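# Seat a rubber backing on a pin, then bin the pin

## Task

Push a rubber backing fully, or almost fully, down onto the pin's post. Then place the pin in the bin and release it. At the end neither gripper may hold anything or touch any pin or backing. Some backings fit tightly and can stall partway if the push is too gentle.

## Robot and tools

ROBOT. There are two arms, left_arm and right_arm, facing each other across a table. left_arm's base is on the +y side. The names do not tell you which side of an image an arm appears on. Each arm ends in a parallel gripper. Its fingers point along the gripper's own +x axis and close along its y axis. The reported end_effector_position is the point between the finger pads, about 3 to 4 cm behind the fingertips.

FRAMES. The state line (left_arm: … | right_arm: …) gives each gripper's position in metres, its orientation as a wxyz quaternion, and its velocities in m/s and rad/s. All of these are in one scene frame: origin at the table centre, +z up, table top at z = +0.020 m. The printed position can be off, more so when the arm reaches far. Motion commands, however, are offsets in each gripper's own axes, not in the scene frame.

ROW FORMAT. Every command row is one flat list of 14 numbers, each in [-1, 1], covering both arms even if only one moves. The order is left_arm dx, dy, dz, rx, ry, rz, opening, then the same seven for right_arm. dx to rz are an offset from the gripper's measured pose at the start of the action, in that gripper's axes. For the first action of a call, that start is the last pose a result reported. 1.0 equals 0.6 m of travel or 180 degrees. rx, ry, rz form a single rotation vector. Every row in an action is measured from that same start pose, so rows do not add up. Opening is absolute, not an offset: +1 is fully open (0.088 m), and empty fingers meet near -0.80. Values below that down to -1 close no further. A full close takes at least about 0.5 s.

TOOLS.
- execute_actions(actions): a list of actions run in order. Each action is a table of up to 15 rows, one row per 1/30 s control step. A shorter table repeats its last row until 15 steps (0.5 s) have passed. An empty list just returns state and images. The result lists end_effector_position at some steps. HELD with an arm label means part of that arm's row was held back on that step.
- move(target, speed, blocking): target is one 14-number row as above, with offsets from the pose in the latest result that shows one. Each gripper follows a straight path, and both paths finish together in 0.5 to 10 s; anything longer is cut at 10 s, short of the goal. Grippers rotate the shorter way. speed is m/s, 0.002 to 0.5, default 0.25, and rotation is capped at twice that in rad/s. Openings are sent at the start. Paths ignore obstacles and the other arm. Grippers lag, drift, and can exceed speed, especially near full reach. The move ends when the paths are finished and everything is at rest, or 5 s later. The move: line reports the ending (done, off_target, moving, held, fault) and any limits. limits=paced means a pose was clipped. limits=held means a check blocked some steps, after which the arm may surge fast. An ending that names only one arm means the other is done. The result also gives each gripper's remaining distance to its pose. With blocking=false you get a result after 0.5 s while the arm keeps going. You must call wait or stop before any new execute_actions or move.
- wait(seconds): 0 to 10. The arms hold their last commands, and the call returns early if a running move ends.
- stop(): brakes a running move. It needs room, more at high speed. The fingers keep moving.
- zoom_image(camera, region): region is [x0, y0, x1, y1] in pixels, at most 504x504, from cam_head_left, cam_head_right, cam_left_wrist or cam_right_wrist. All four are 672x504 and are returned in that order.
- finished_scene(scene): ends the scene permanently and reports success. The goal must already hold and stay held. Replying without a tool call also ends things.

CONTROLLER. Each step, the commanded pose is clipped to within 70 mm and 16 degrees of the measured pose. Damped inverse kinematics then tracks it, favouring position over orientation. After an action, an arm goes no further than its last clipped pose, so send any remaining distance in the next action. Hand target lines show the pose each arm is currently driving toward. A pose unreachable line means a clearance check altered or blocked that arm's command. Friction can leave a gripper short or slightly tilted, and tiny moves may not happen at all. Check each pose and correct any tilt. To keep an arm still, send the offset back to its wanted pose in a reply's first call and zeros after that, always with its desired opening. An arm stopped by an object keeps pushing until you command something new. The simulation runs while you think, with the last command held.

GRIPPING. grip_measured uses the same scale as the opening command. Each gripper's reading may be off by up to about 1 mm, by a fixed amount for that gripper. On a hard part it reads up to 3 mm (0.061) narrower than the pads really are. For a firm hold, command about 0.07 below grip_measured; a smaller gap gives a lighter hold. Parts under about 3 mm wide get proportionally less force. Pads push 34 to 49 N and spike harder at first contact. Held parts may get brief tugs, and loose objects may be nudged.

LIMITS. Joint ranges (rad), base to gripper: waist -3.054 to 3.054, shoulder 0.000 to 3.142, elbow 0.000 to 2.356, wrist pitch -1.571 to 1.571, wrist yaw -1.571 to 1.571, wrist roll -3.142 to 3.142. Load limits (N m): waist 16.6, shoulder 20.6, elbow 20.5, wrist pitch 5.42, wrist yaw 5.4, wrist roll 5.07, including the weight of a held part. Reaching a load limit halts that arm for 10 s and skips the rest of the call. Holding loads heats motors. A MOTOR HOT warning appears from 50 °C. At 95 °C an OVER-TEMPERATURE FAULT holds the arm, and if it has not cooled after 30 to 60 s the arm and its gripper lose power and go limp.

AVOID. Knocking or placing anything off the table fails the task. Arms striking or pressing each other ends the scene. Also avoid drops, slips, slams and very hard shoves. Faster motion, and targets set deeper past the contact point, both press harder. Tight backings need a firm but controlled push.

Each tool is called in YAML: its name, and indented under it one key for each argument.

## Session

I'll start by looking at the scene.

execute_actions:
  actions: []

Scene clock: 0.00 s.
left_arm: end_effector_position=(-0.1462, +0.4062, +0.2002) grip_measured=+0.985 end_effector_quat_wxyz=(-0.103, +0.396, -0.902, -0.136) end_effector_velocity=(+0.002, -0.001, -0.002) end_effector_angular_velocity=(-0.013, -0.015, +0.001) | right_arm: end_effector_position=(+0.2926, -0.1837, +0.1530) grip_measured=+0.982 end_effector_quat_wxyz=(+0.904, -0.176, +0.221, +0.320) end_effector_velocity=(+0.002, -0.004, -0.001) end_effector_angular_velocity=(-0.037, -0.025, +0.011)
Joint positions: left_arm=[-1.645  0.758  0.197 -0.092 -1.066  2.378  0.087] | right_arm=[-0.583  1.485  0.221  0.415  0.82   0.485  0.087]
Joint velocities: left_arm=[-0.002 -0.002 -0.007 -0.007 -0.007  0.007 -0.   ] | right_arm=[-0.002 -0.002 -0.007 -0.007  0.007 -0.037 -0.   ]
Heat: left arm: hottest waist 25 °C (+0.0 °C/min); right arm: hottest wrist roll 25 °C (+0.0 °C/min).
Hand target (left_arm): -0.146, +0.406, +0.200; +0.103, -0.396, +0.902, +0.136
Hand target (right_arm): +0.293, -0.184, +0.153; +0.904, -0.176, +0.221, +0.320

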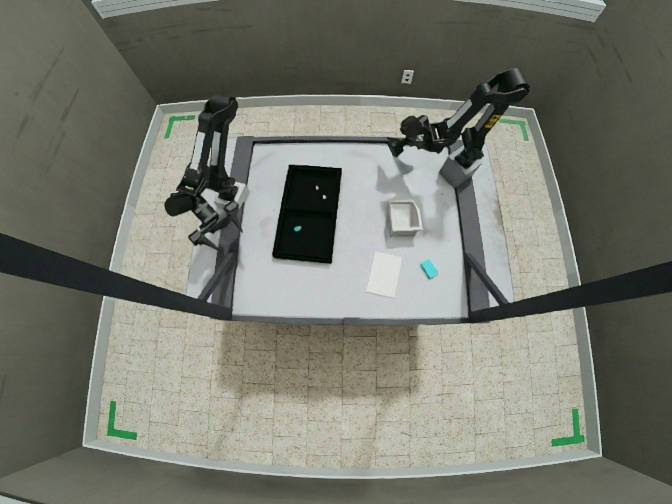

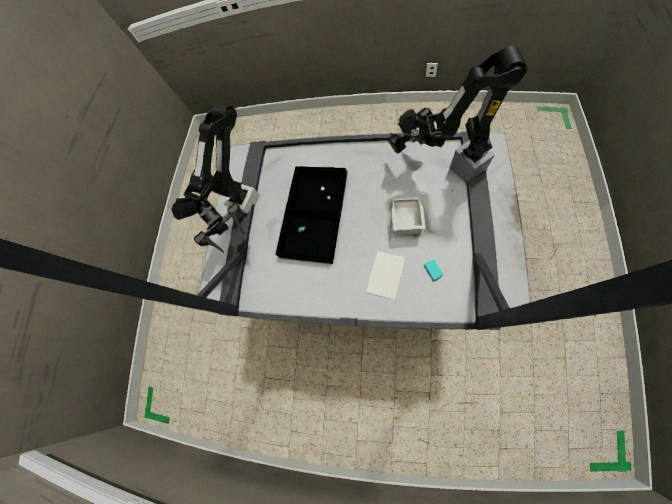

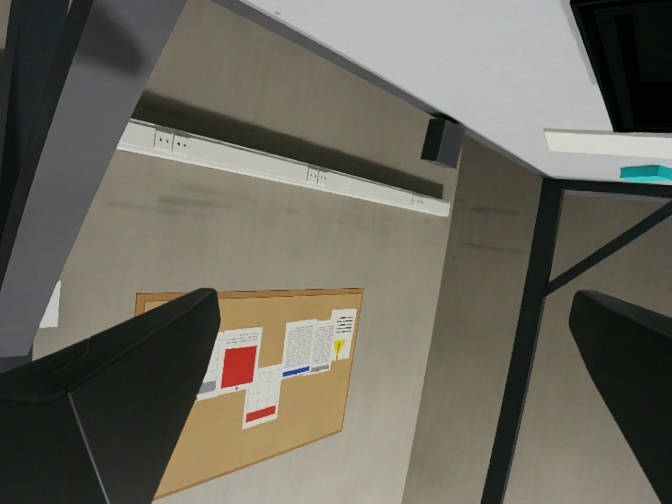

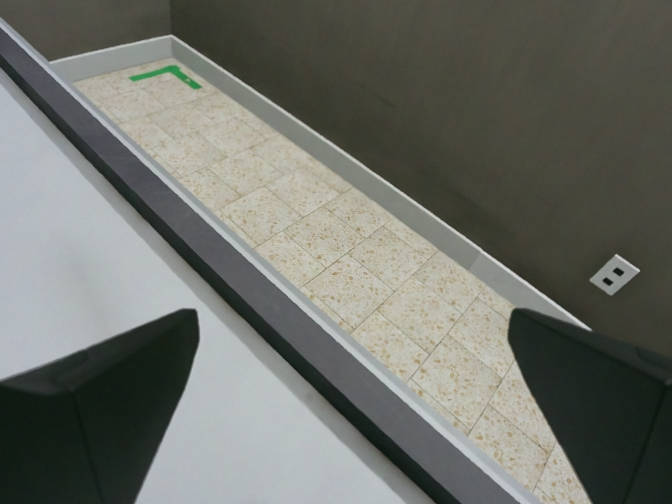

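zoom_image:
  camera: "cam_head_left"
  region: [260, 150, 460, 310]

zoom_image:
  camera: "cam_head_left"
  region: [270, 160, 350, 270]

zoom_image:
  camera: "cam_head_right"
  region: [270, 160, 350, 270]

Region (260, 150, 460, 310) of cam_head_left's 672x504 image, scaled by 2.520, with more detail than that image has; it fills the top 403 rows of this view, and the rest is white.

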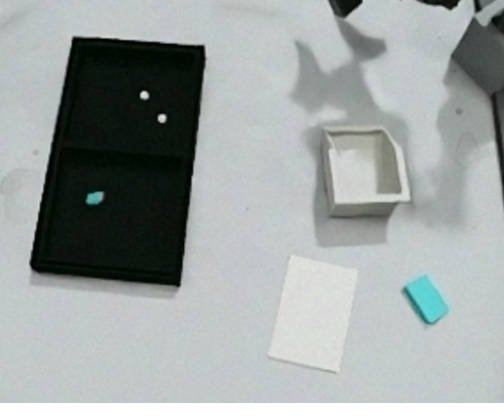

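Region (270, 160, 350, 270) of cam_head_left's 672x504 image, scaled by 4.582, with more detail than that image has; it fills the left 367 columns of this view, and the rest is white.

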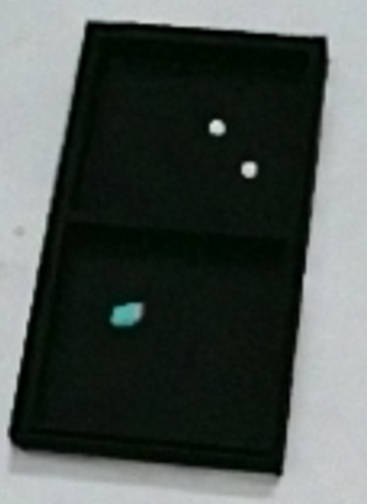

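Region (270, 160, 350, 270) of cam_head_right's 672x504 image, scaled by 4.582, with more detail than that image has; it fills the left 367 columns of this view, and the rest is white.

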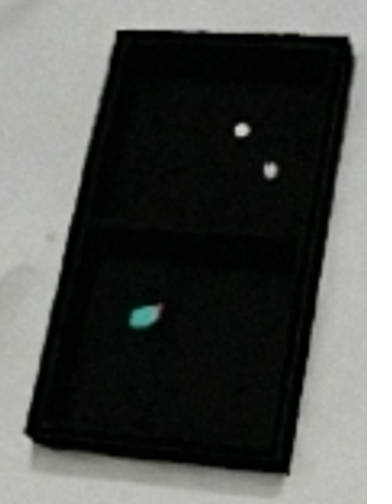

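move:
  target: [0, 0, 0, -0.757, 0, 0, 1, 0, 0, 0, 0, 0, 0, 1]
  speed: 0.5

Scene clock: 92.73 s.
left_arm: end_effector_position=(-0.1465, +0.4065, +0.2011) grip_measured=+0.985 end_effector_quat_wxyz=(+0.327, +0.242, -0.210, -0.889) end_effector_velocity=(+0.005, -0.002, -0.005) end_effector_angular_velocity=(-0.024, -0.034, +0.012) | right_arm: end_effector_position=(+0.2926, -0.1837, +0.1530) grip_measured=+0.982 end_effector_quat_wxyz=(+0.904, -0.176, +0.221, +0.320) end_effector_velocity=(-0.002, -0.000, -0.003) end_effector_angular_velocity=(-0.024, +0.005, +0.023)
Joint positions: left_arm=[-1.645  0.753  0.197 -0.09  -1.065  0.007  0.087] | right_arm=[-0.583  1.485  0.221  0.415  0.82   0.485  0.087]
Joint velocities: left_arm=[-0.007  0.002 -0.007 -0.037 -0.022 -0.007 -0.   ] | right_arm=[-0.002 -0.002 -0.002 -0.007 -0.022 -0.022 -0.   ]
Heat: left arm: hottest elbow 29 °C (+2.0 °C/min); right arm: hottest wrist pitch 27 °C (+2.0 °C/min).
Hand target (left_arm): -0.146, +0.406, +0.200; -0.329, -0.243, +0.209, +0.888
Hand target (right_arm): +0.293, -0.184, +0.153; +0.904, -0.176, +0.221, +0.320
Off the commanded pose (left_arm): 0.001 m, 0 deg.
Off the commanded pose (right_arm): 0.000 m, 0 deg.
move: done

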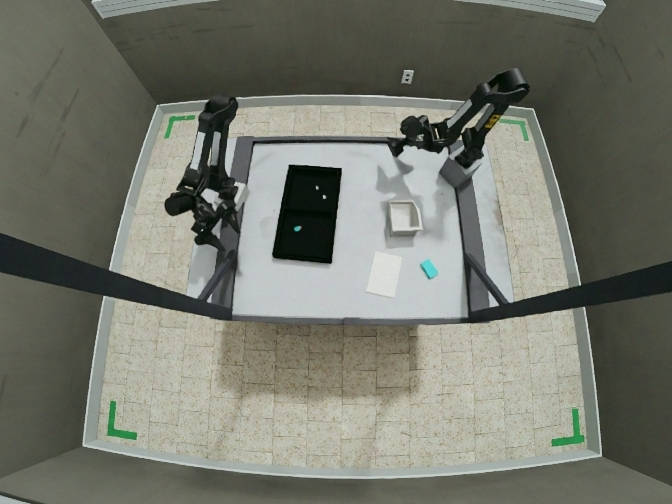

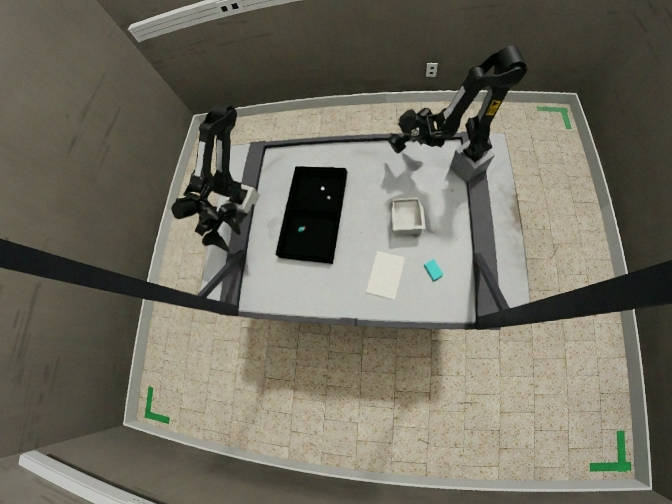

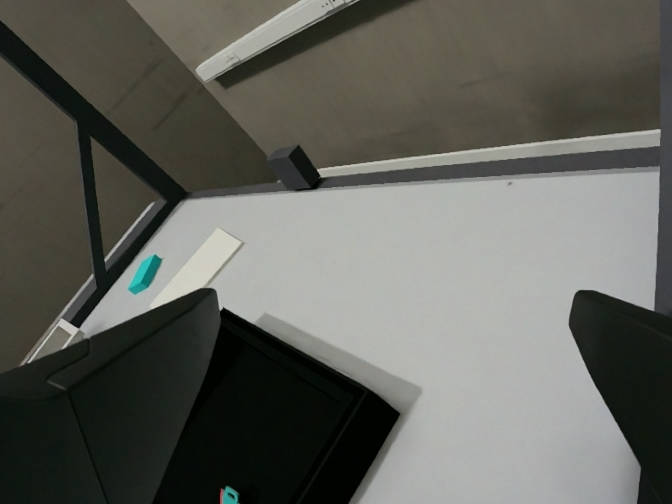

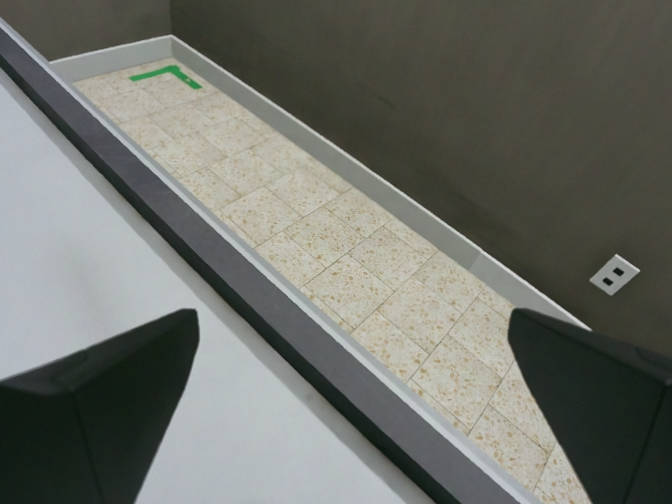

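move:
  target: [0.0263, 0.2707, -0.1735, -0.3705, 0.4326, 0.040, 1, 0, 0, 0, 0, 0, 0, 1]
  speed: 0.4

Scene clock: 126.93 s.
left_arm: end_effector_position=(-0.0190, +0.2601, +0.1979) grip_measured=+0.985 end_effector_quat_wxyz=(+0.506, +0.504, +0.487, -0.502) end_effector_velocity=(+0.004, -0.001, -0.001) end_effector_angular_velocity=(+0.002, -0.025, +0.010) | right_arm: end_effector_position=(+0.2926, -0.1837, +0.1530) grip_measured=+0.982 end_effector_quat_wxyz=(+0.904, -0.176, +0.221, +0.320) end_effector_velocity=(-0.000, -0.001, -0.001) end_effector_angular_velocity=(-0.023, -0.006, +0.014)
Joint positions: left_arm=[-0.13   1.388  1.04  -1.216 -0.025 -0.399  0.087] | right_arm=[-0.583  1.485  0.221  0.415  0.82   0.485  0.087]
Joint velocities: left_arm=[ 0.002  0.007  0.002 -0.007 -0.022 -0.007 -0.   ] | right_arm=[-0.002 -0.002 -0.002 -0.007 -0.007 -0.022 -0.   ]
Heat: left arm: hottest elbow 30 °C (+2.0 °C/min); right arm: hottest wrist pitch 28 °C (+2.0 °C/min).
Hand target (left_arm): -0.020, +0.257, +0.200; +0.506, +0.502, +0.489, -0.504
Hand target (right_arm): +0.293, -0.184, +0.153; +0.904, -0.176, +0.221, +0.320
Off the commanded pose (left_arm): 0.003 m, 2 deg.
Off the commanded pose (right_arm): 0.000 m, 0 deg.
move: done

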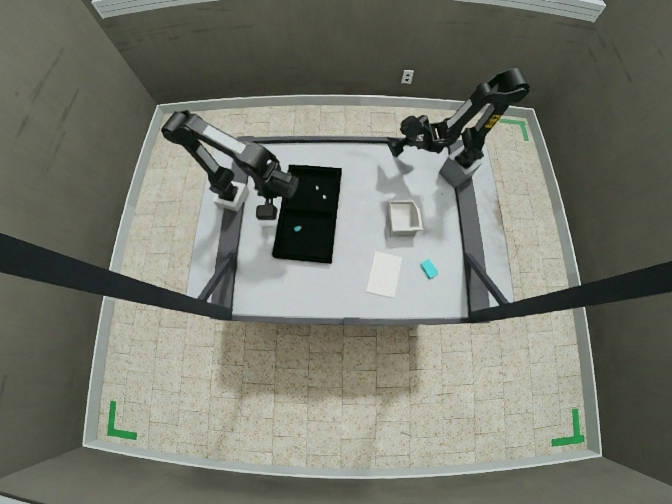

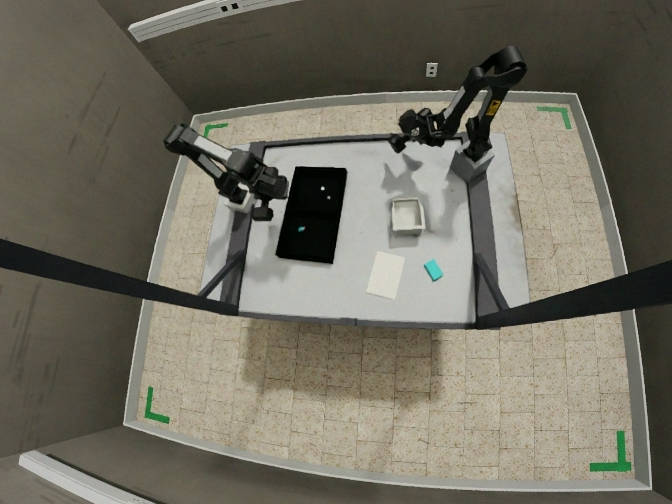

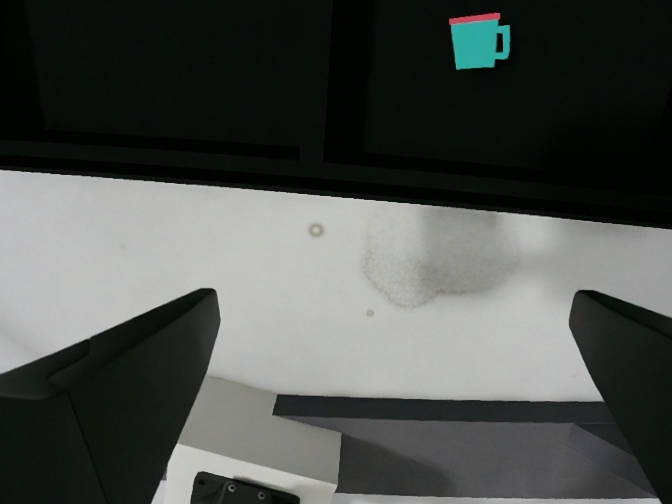

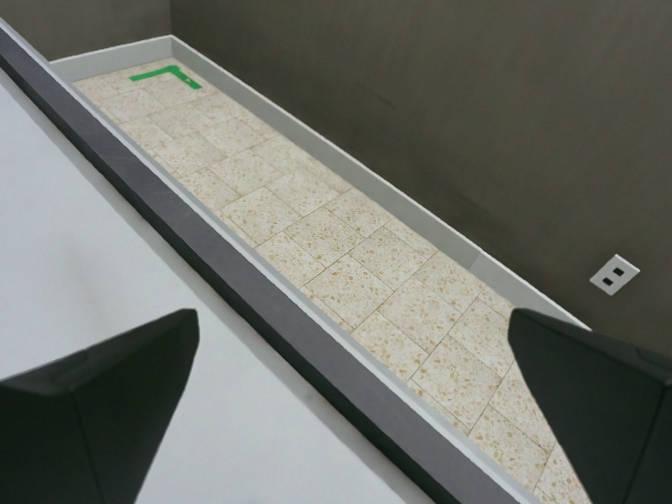

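move:
  target: [0, -0.0667, 0.0833, -0.0041, 0.0054, -0.0067, 1, 0, 0, 0, 0, 0, 0, 1]
  speed: 0.2

Scene clock: 163.10 s.
left_arm: end_effector_position=(-0.0566, +0.2128, +0.1959) grip_measured=+0.985 end_effector_quat_wxyz=(+0.499, +0.502, +0.499, -0.499) end_effector_velocity=(-0.002, -0.003, +0.001) end_effector_angular_velocity=(-0.014, -0.001, +0.015) | right_arm: end_effector_position=(+0.2926, -0.1837, +0.1530) grip_measured=+0.982 end_effector_quat_wxyz=(+0.904, -0.176, +0.221, +0.320) end_effector_velocity=(-0.000, -0.001, -0.000) end_effector_angular_velocity=(+0.002, +0.009, -0.001)
Joint positions: left_arm=[-0.173  1.623  1.25  -1.202 -0.002 -0.453  0.087] | right_arm=[-0.583  1.485  0.221  0.415  0.82   0.485  0.087]
Joint velocities: left_arm=[-0.007  0.002  0.007  0.007 -0.007 -0.022 -0.   ] | right_arm=[-0.002 -0.007 -0.002 -0.007 -0.007  0.007 -0.   ]
Heat: left arm: hottest elbow 31 °C (+2.0 °C/min); right arm: hottest wrist pitch 28 °C (+1.0 °C/min).
Hand target (left_arm): -0.059, +0.210, +0.197; +0.499, +0.500, +0.500, -0.501
Hand target (right_arm): +0.293, -0.184, +0.153; +0.904, -0.176, +0.221, +0.320
Off the commanded pose (left_arm): 0.004 m, 0 deg.
Off the commanded pose (right_arm): 0.000 m, 0 deg.
move: done

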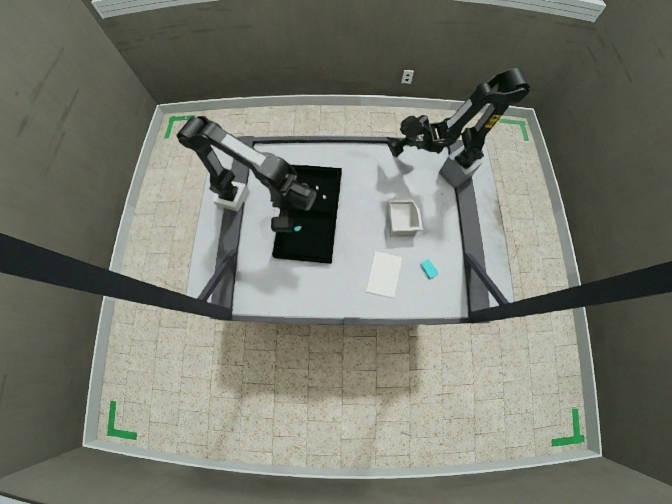

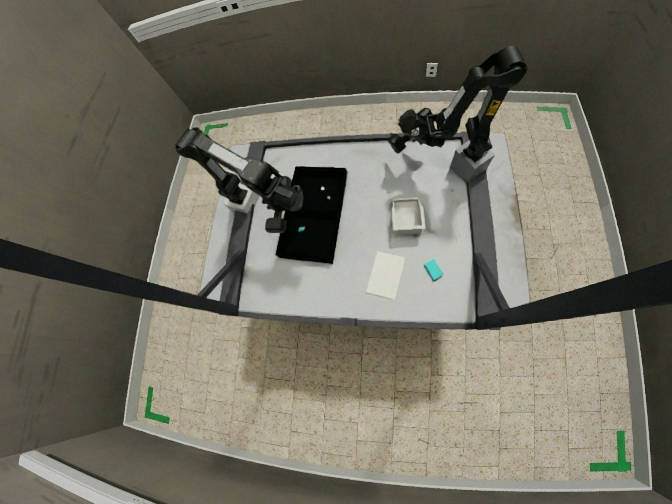

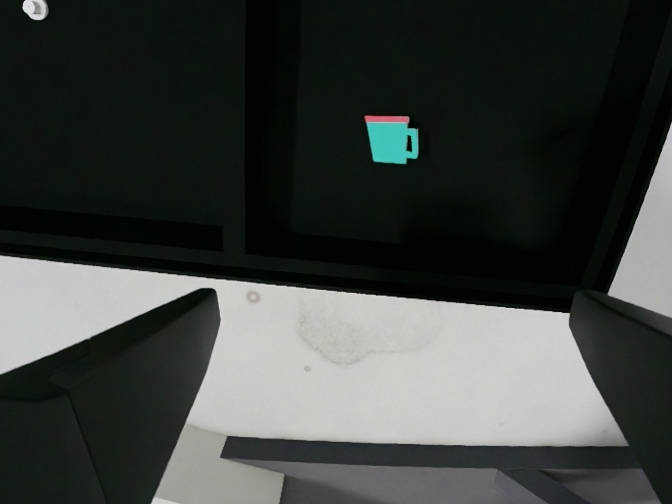

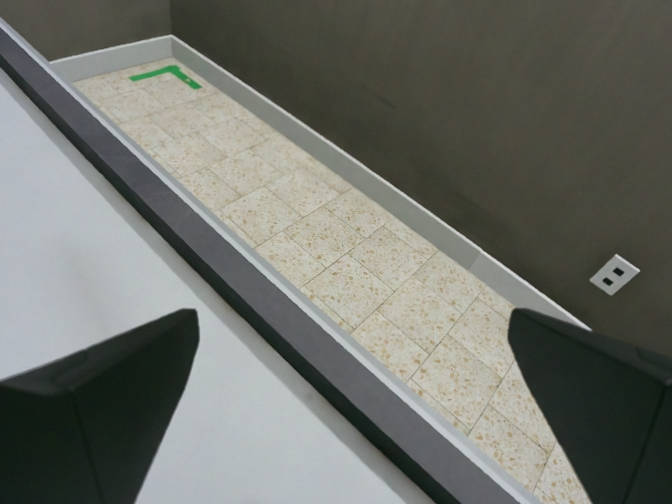

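zoom_image:
  camera: "cam_left_wrist"
  region: [340, 90, 440, 190]

zoom_image:
  camera: "cam_left_wrist"
  region: [0, 0, 80, 60]

Region (340, 90, 440, 190) of cam_left_wrist's 672x504 image, scaled by 5.040, with more detail than that image has.

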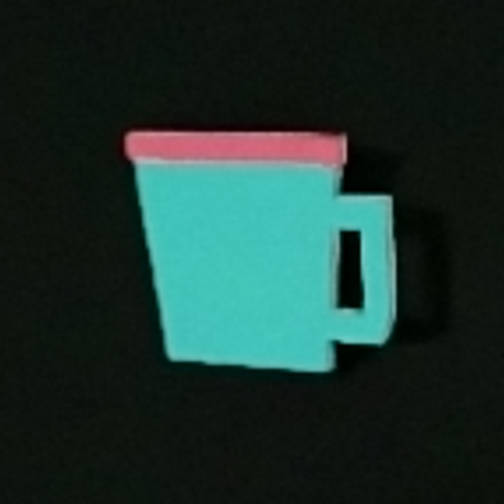

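Region (0, 0, 80, 60) of cam_left_wrist's 672x504 image, scaled by 6.300, with more detail than that image has; it fills the top 378 rows of this view, and the rest is white.

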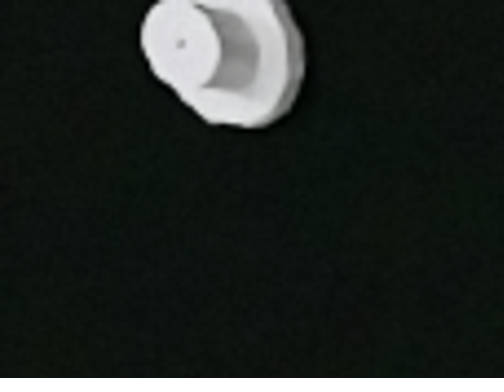

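move:
  target: [0.1, 0, 0, 0, 0, 0, 1, 0, 0, 0, 0, 0, 0, 1]
  speed: 0.2

Scene clock: 283.97 s.
left_arm: end_effector_position=(-0.0577, +0.2107, +0.1405) grip_measured=+0.985 end_effector_quat_wxyz=(+0.501, +0.497, +0.497, -0.504) end_effector_velocity=(-0.003, -0.002, -0.001) end_effector_angular_velocity=(-0.012, +0.014, +0.005) | right_arm: end_effector_position=(+0.2926, -0.1837, +0.1530) grip_measured=+0.982 end_effector_quat_wxyz=(+0.904, -0.176, +0.221, +0.320) end_effector_velocity=(-0.000, -0.001, -0.001) end_effector_angular_velocity=(-0.013, +0.001, +0.006)
Joint positions: left_arm=[-0.173  1.67   1.075 -0.963 -0.002 -0.453  0.087] | right_arm=[-0.583  1.485  0.221  0.415  0.82   0.485  0.087]
Joint velocities: left_arm=[-0.002 -0.002 -0.007  0.022  0.007 -0.007 -0.   ] | right_arm=[-0.002 -0.002 -0.002 -0.007 -0.007 -0.007 -0.   ]
Heat: left arm: hottest elbow 32 °C (+0.0 °C/min); right arm: hottest wrist pitch 29 °C (+0.0 °C/min).
Hand target (left_arm): -0.057, +0.214, +0.136; +0.500, +0.502, +0.499, -0.499
Hand target (right_arm): +0.293, -0.184, +0.153; +0.904, -0.176, +0.221, +0.320
Off the commanded pose (left_arm): 0.005 m, 1 deg.
Off the commanded pose (right_arm): 0.000 m, 0 deg.
move: done

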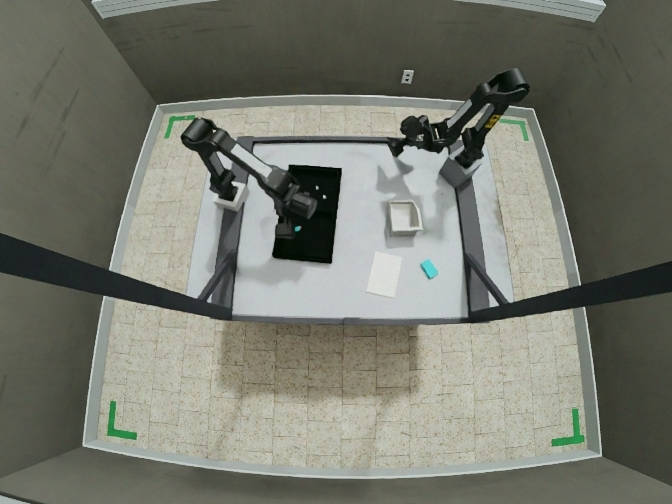

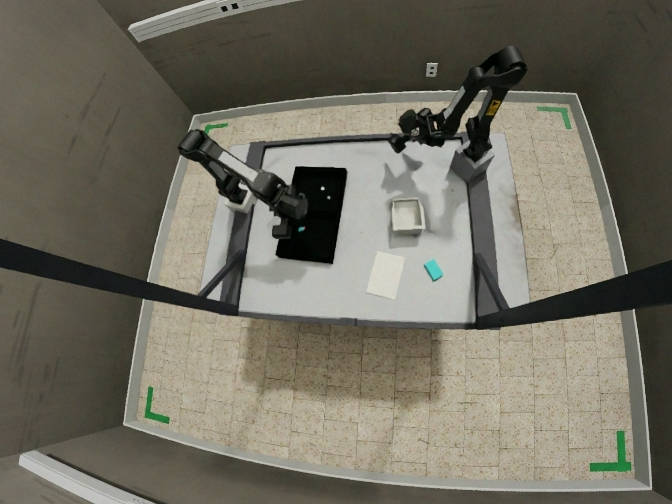

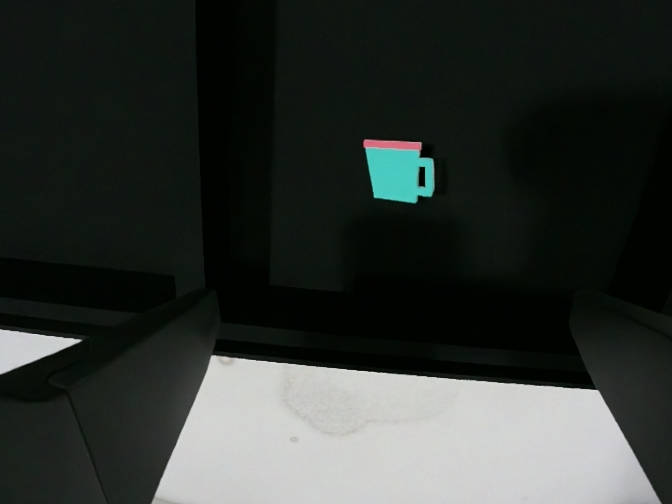

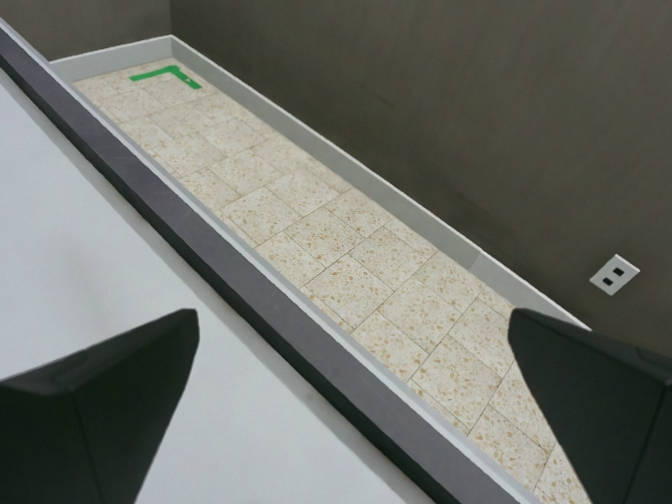

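move:
  target: [0.0675, -0.1188, 0.0245, 0.4719, 0.1990, 0.1933, 0.15, 0, 0, 0, 0, 0, 0, 1]
  speed: 0.3

Scene clock: 326.17 s.
left_arm: end_effector_position=(-0.1288, +0.1977, +0.1011) grip_measured=+0.153 end_effector_quat_wxyz=(-0.000, +0.921, +0.004, -0.389) end_effector_velocity=(+0.001, +0.001, +0.005) end_effector_angular_velocity=(-0.001, -0.013, -0.002) | right_arm: end_effector_position=(+0.2926, -0.1837, +0.1530) grip_measured=+0.982 end_effector_quat_wxyz=(+0.904, -0.176, +0.221, +0.320) end_effector_velocity=(+0.003, -0.005, -0.002) end_effector_angular_velocity=(-0.031, -0.022, -0.013)
Joint positions: left_arm=[-0.556  2.391  1.744 -1.554 -0.478  0.568  0.046] | right_arm=[-0.583  1.485  0.221  0.415  0.82   0.485  0.087]
Joint velocities: left_arm=[-0.002 -0.002  0.007 -0.022 -0.007 -0.007 -0.   ] | right_arm=[-0.002  0.002 -0.002 -0.022  0.022 -0.007 -0.   ]
Heat: left arm: hottest shoulder 29 °C (-3.0 °C/min); right arm: hottest wrist pitch 29 °C (+0.0 °C/min).
Hand target (left_arm): -0.130, +0.197, +0.099; -0.004, +0.922, +0.000, -0.387
Hand target (right_arm): +0.293, -0.184, +0.153; +0.904, -0.176, +0.221, +0.320
Off the commanded pose (left_arm): 0.002 m, 1 deg.
Off the commanded pose (right_arm): 0.000 m, 0 deg.
move: done

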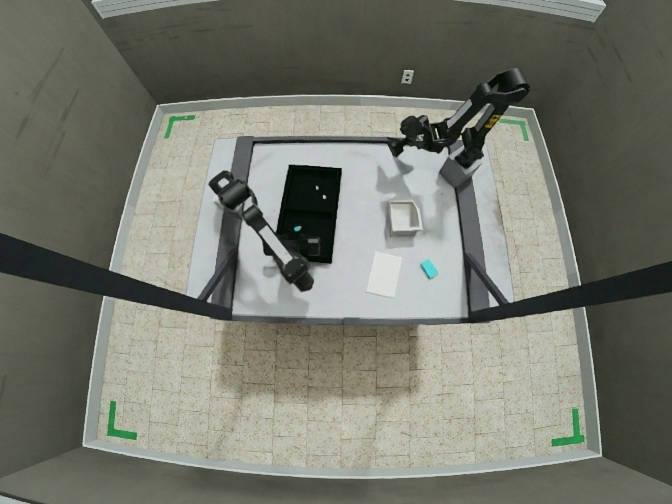

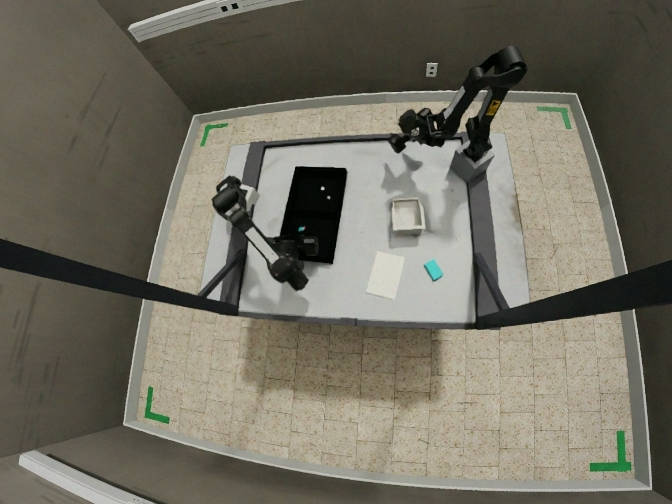

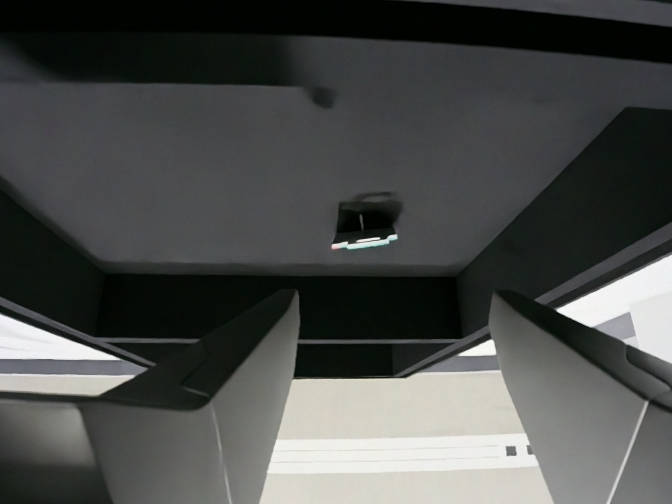

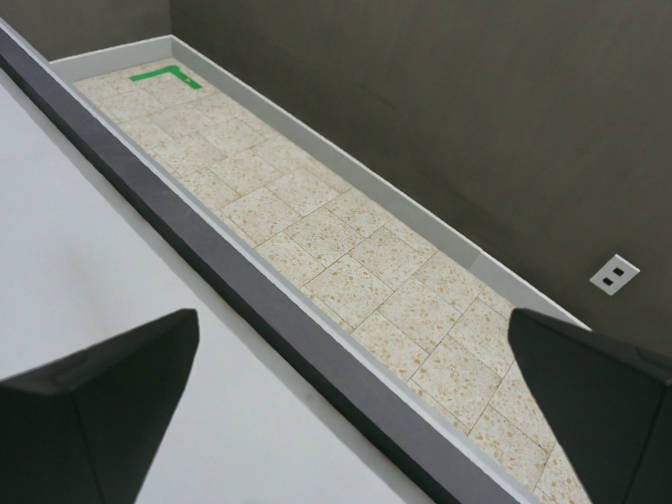

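zoom_image:
  camera: "cam_left_wrist"
  region: [310, 170, 430, 270]

Region (310, 170, 430, 270) of cam_left_wrist's 672x504 image, scaled by 4.200, with more detail than that image has.

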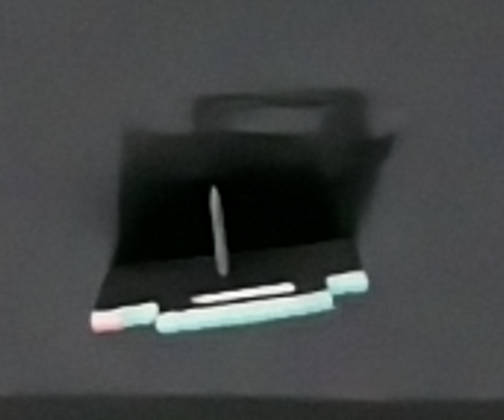

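move:
  target: [0.05, 0.0133, -0.01, 0, 0, 0, 0.15, 0, 0, 0, 0, 0, 0, 1]
  speed: 0.1

Scene clock: 339.33 s.
left_arm: end_effector_position=(-0.1061, +0.1908, +0.0808) grip_measured=+0.153 end_effector_quat_wxyz=(-0.001, +0.922, +0.005, -0.388) end_effector_velocity=(+0.001, -0.002, +0.003) end_effector_angular_velocity=(-0.013, -0.007, -0.020) | right_arm: end_effector_position=(+0.2926, -0.1837, +0.1530) grip_measured=+0.982 end_effector_quat_wxyz=(+0.904, -0.176, +0.221, +0.320) end_effector_velocity=(-0.000, +0.002, +0.002) end_effector_angular_velocity=(+0.006, -0.004, +0.014)
Joint positions: left_arm=[-0.505  2.382  1.639 -1.439 -0.507  0.614  0.046] | right_arm=[-0.583  1.485  0.221  0.415  0.82   0.485  0.087]
Joint velocities: left_arm=[-0.002 -0.012 -0.012  0.007 -0.022  0.007 -0.   ] | right_arm=[-0.002 -0.002 -0.002  0.022 -0.007 -0.022 -0.   ]
Heat: left arm: hottest shoulder 31 °C (-1.0 °C/min); right arm: hottest wrist pitch 29 °C (+0.0 °C/min).
Hand target (left_arm): -0.103, +0.190, +0.084; +0.000, +0.921, +0.004, -0.389
Hand target (right_arm): +0.293, -0.184, +0.153; +0.904, -0.176, +0.221, +0.320
Off the commanded pose (left_arm): 0.004 m, 0 deg.
Off the commanded pose (right_arm): 0.000 m, 0 deg.
move: done

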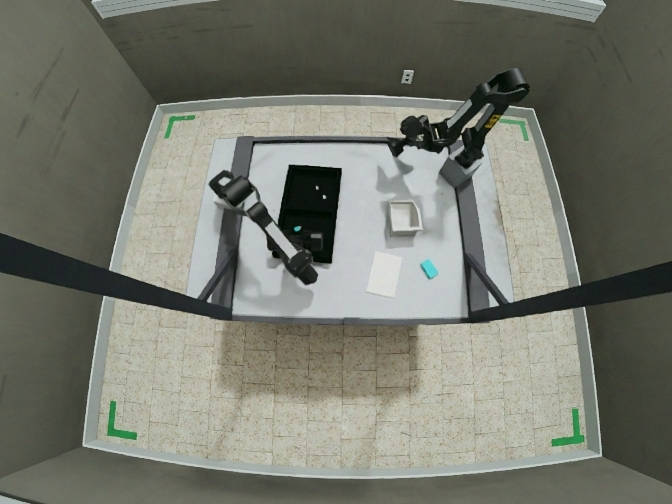

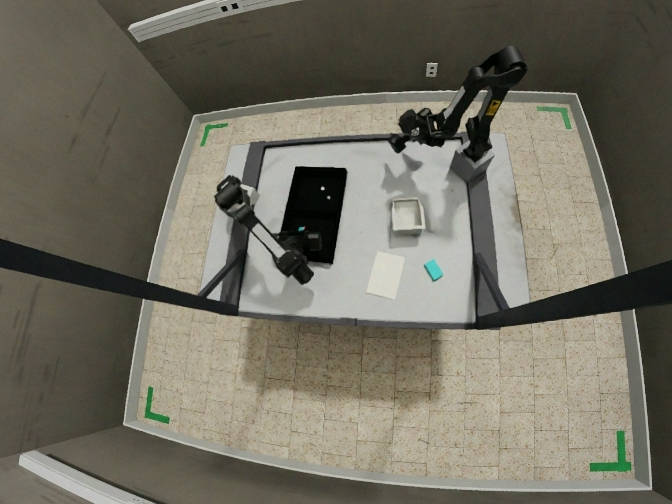

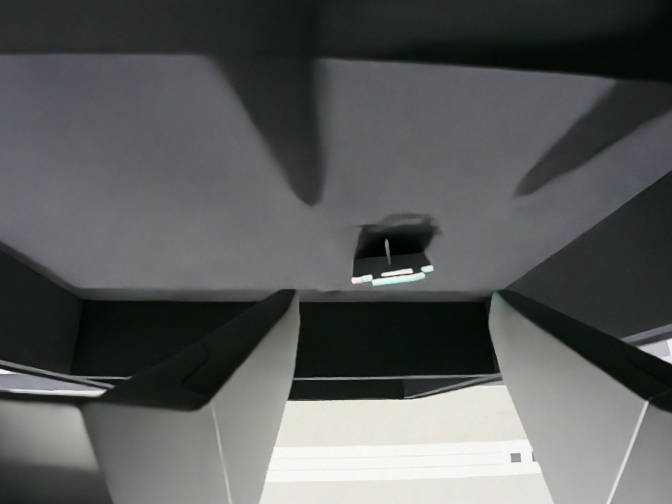

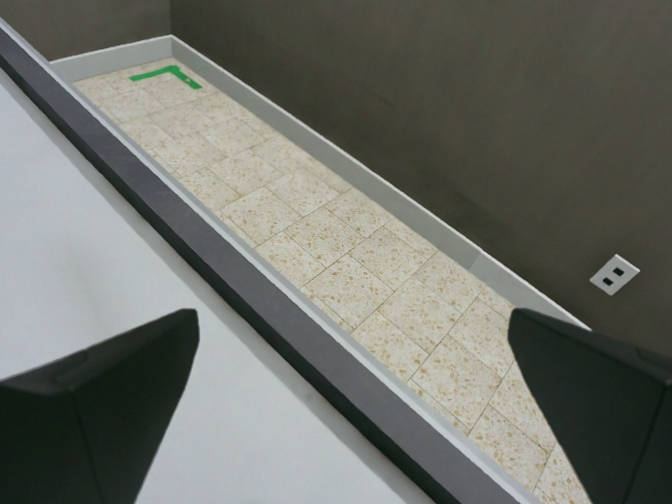

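move:
  target: [0.03, 0, -0.0133, 0, 0, 0, 0.0, 0, 0, 0, 0, 0, 0, 1]
  speed: 0.05

Scene clock: 363.77 s.
left_arm: end_effector_position=(-0.1047, +0.1900, +0.0743) grip_measured=+0.003 end_effector_quat_wxyz=(+0.006, +0.914, -0.008, -0.406) end_effector_velocity=(+0.002, -0.001, +0.003) end_effector_angular_velocity=(-0.009, -0.021, -0.043) | right_arm: end_effector_position=(+0.2926, -0.1837, +0.1530) grip_measured=+0.982 end_effector_quat_wxyz=(+0.904, -0.176, +0.221, +0.320) end_effector_velocity=(-0.000, -0.002, -0.003) end_effector_angular_velocity=(-0.018, +0.001, +0.006)
Joint positions: left_arm=[-0.501  2.35   1.577 -1.353 -0.51   0.641  0.039] | right_arm=[-0.583  1.485  0.221  0.415  0.82   0.485  0.087]
Joint velocities: left_arm=[-0.007 -0.012 -0.017  0.007 -0.037  0.022 -0.   ] | right_arm=[-0.002  0.002 -0.002 -0.007 -0.007 -0.007 -0.   ]
Heat: left arm: hottest shoulder 37 °C (+7.0 °C/min); right arm: hottest wrist pitch 30 °C (+1.0 °C/min).
Hand target (left_arm): -0.088, +0.191, +0.074; -0.001, +0.922, +0.005, -0.388
Hand target (right_arm): +0.293, -0.184, +0.153; +0.904, -0.176, +0.221, +0.320
Off the commanded pose (left_arm): 0.017 m, 3 deg.
Off the commanded pose (right_arm): 0.000 m, 0 deg.
move: off_target (left_arm)

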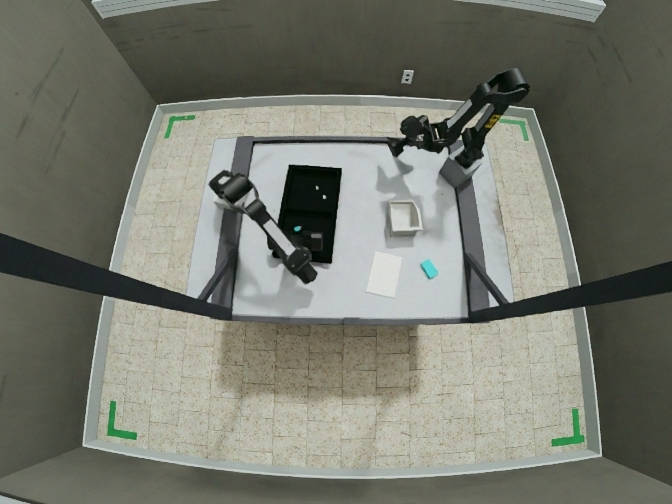

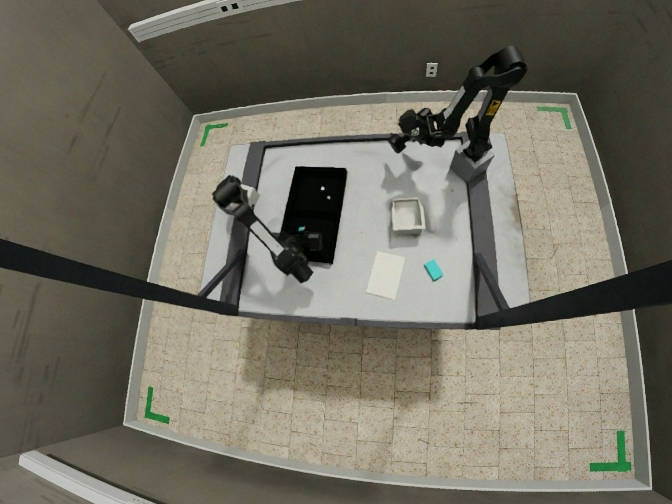

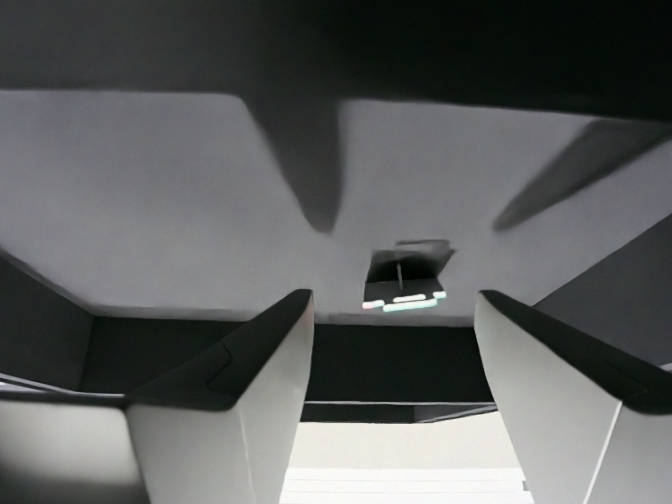

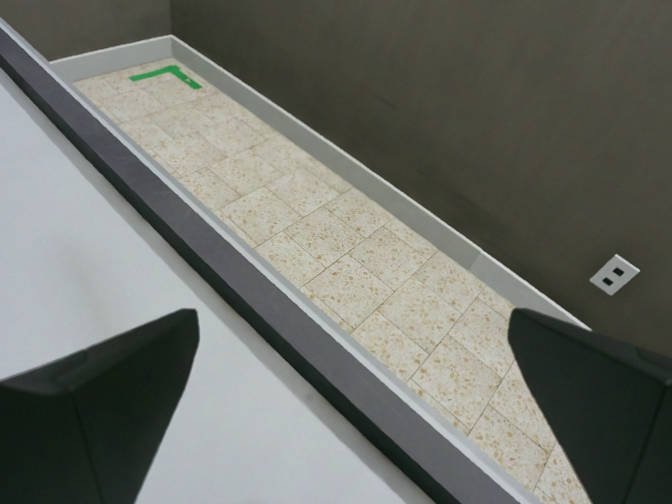

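move:
  target: [-0.055, 0, -0.039, 0, 0, 0, 0.0, 0, 0, 0, 0, 0, 0, 1]
  speed: 0.1

Scene clock: 372.60 s.
left_arm: end_effector_position=(-0.1060, +0.1919, +0.1094) grip_measured=+0.003 end_effector_quat_wxyz=(-0.001, +0.917, -0.006, -0.398) end_effector_velocity=(+0.006, +0.003, +0.005) end_effector_angular_velocity=(+0.026, -0.030, -0.007) | right_arm: end_effector_position=(+0.2926, -0.1837, +0.1530) grip_measured=+0.982 end_effector_quat_wxyz=(+0.904, -0.176, +0.221, +0.320) end_effector_velocity=(-0.003, -0.000, -0.004) end_effector_angular_velocity=(-0.018, +0.012, +0.021)
Joint positions: left_arm=[-0.507  2.302  1.636 -1.484 -0.508  0.637  0.039] | right_arm=[-0.583  1.485  0.221  0.415  0.82   0.485  0.087]
Joint velocities: left_arm=[ 0.002 -0.002 -0.002 -0.037 -0.007  0.007 -0.   ] | right_arm=[ 0.002  0.002 -0.002 -0.007 -0.022 -0.007  0.   ]
Heat: left arm: hottest shoulder 37 °C (+7.0 °C/min); right arm: hottest wrist pitch 30 °C (+1.0 °C/min).
Hand target (left_arm): -0.109, +0.191, +0.114; +0.006, +0.914, -0.008, -0.406
Hand target (right_arm): +0.293, -0.184, +0.153; +0.904, -0.176, +0.221, +0.320
Off the commanded pose (left_arm): 0.006 m, 1 deg.
Off the commanded pose (right_arm): 0.000 m, 0 deg.
move: done

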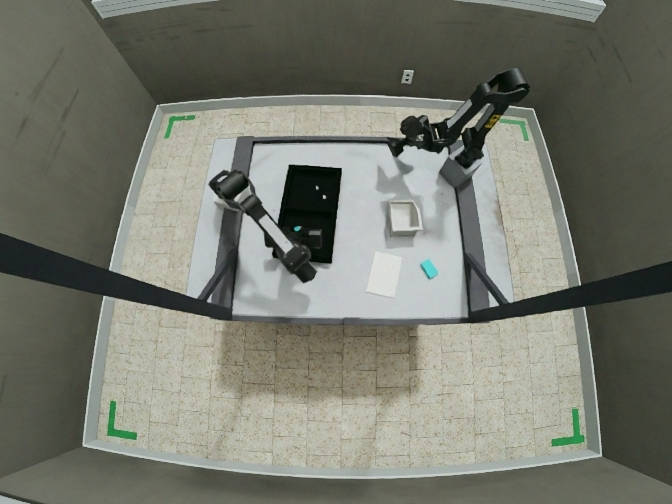

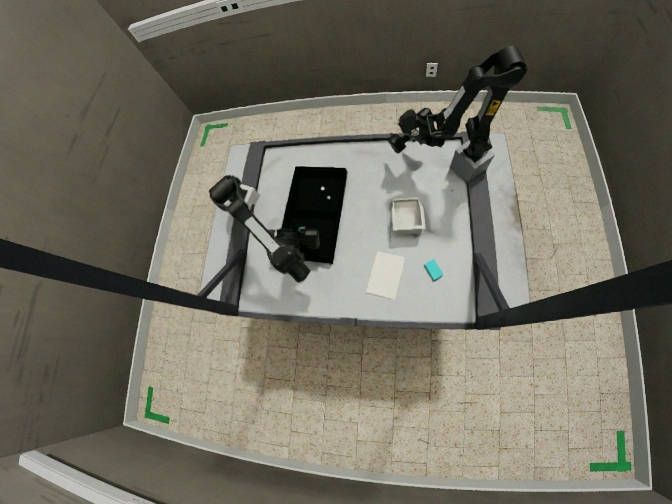

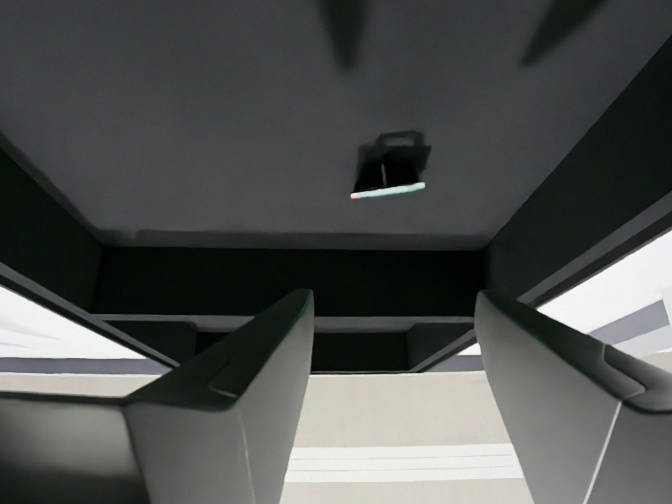

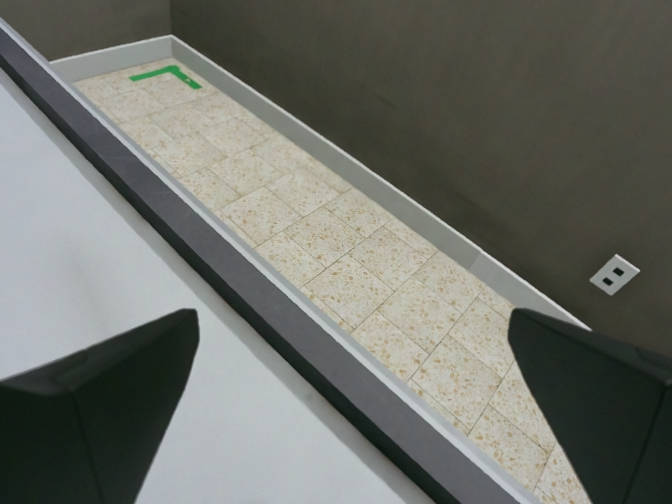

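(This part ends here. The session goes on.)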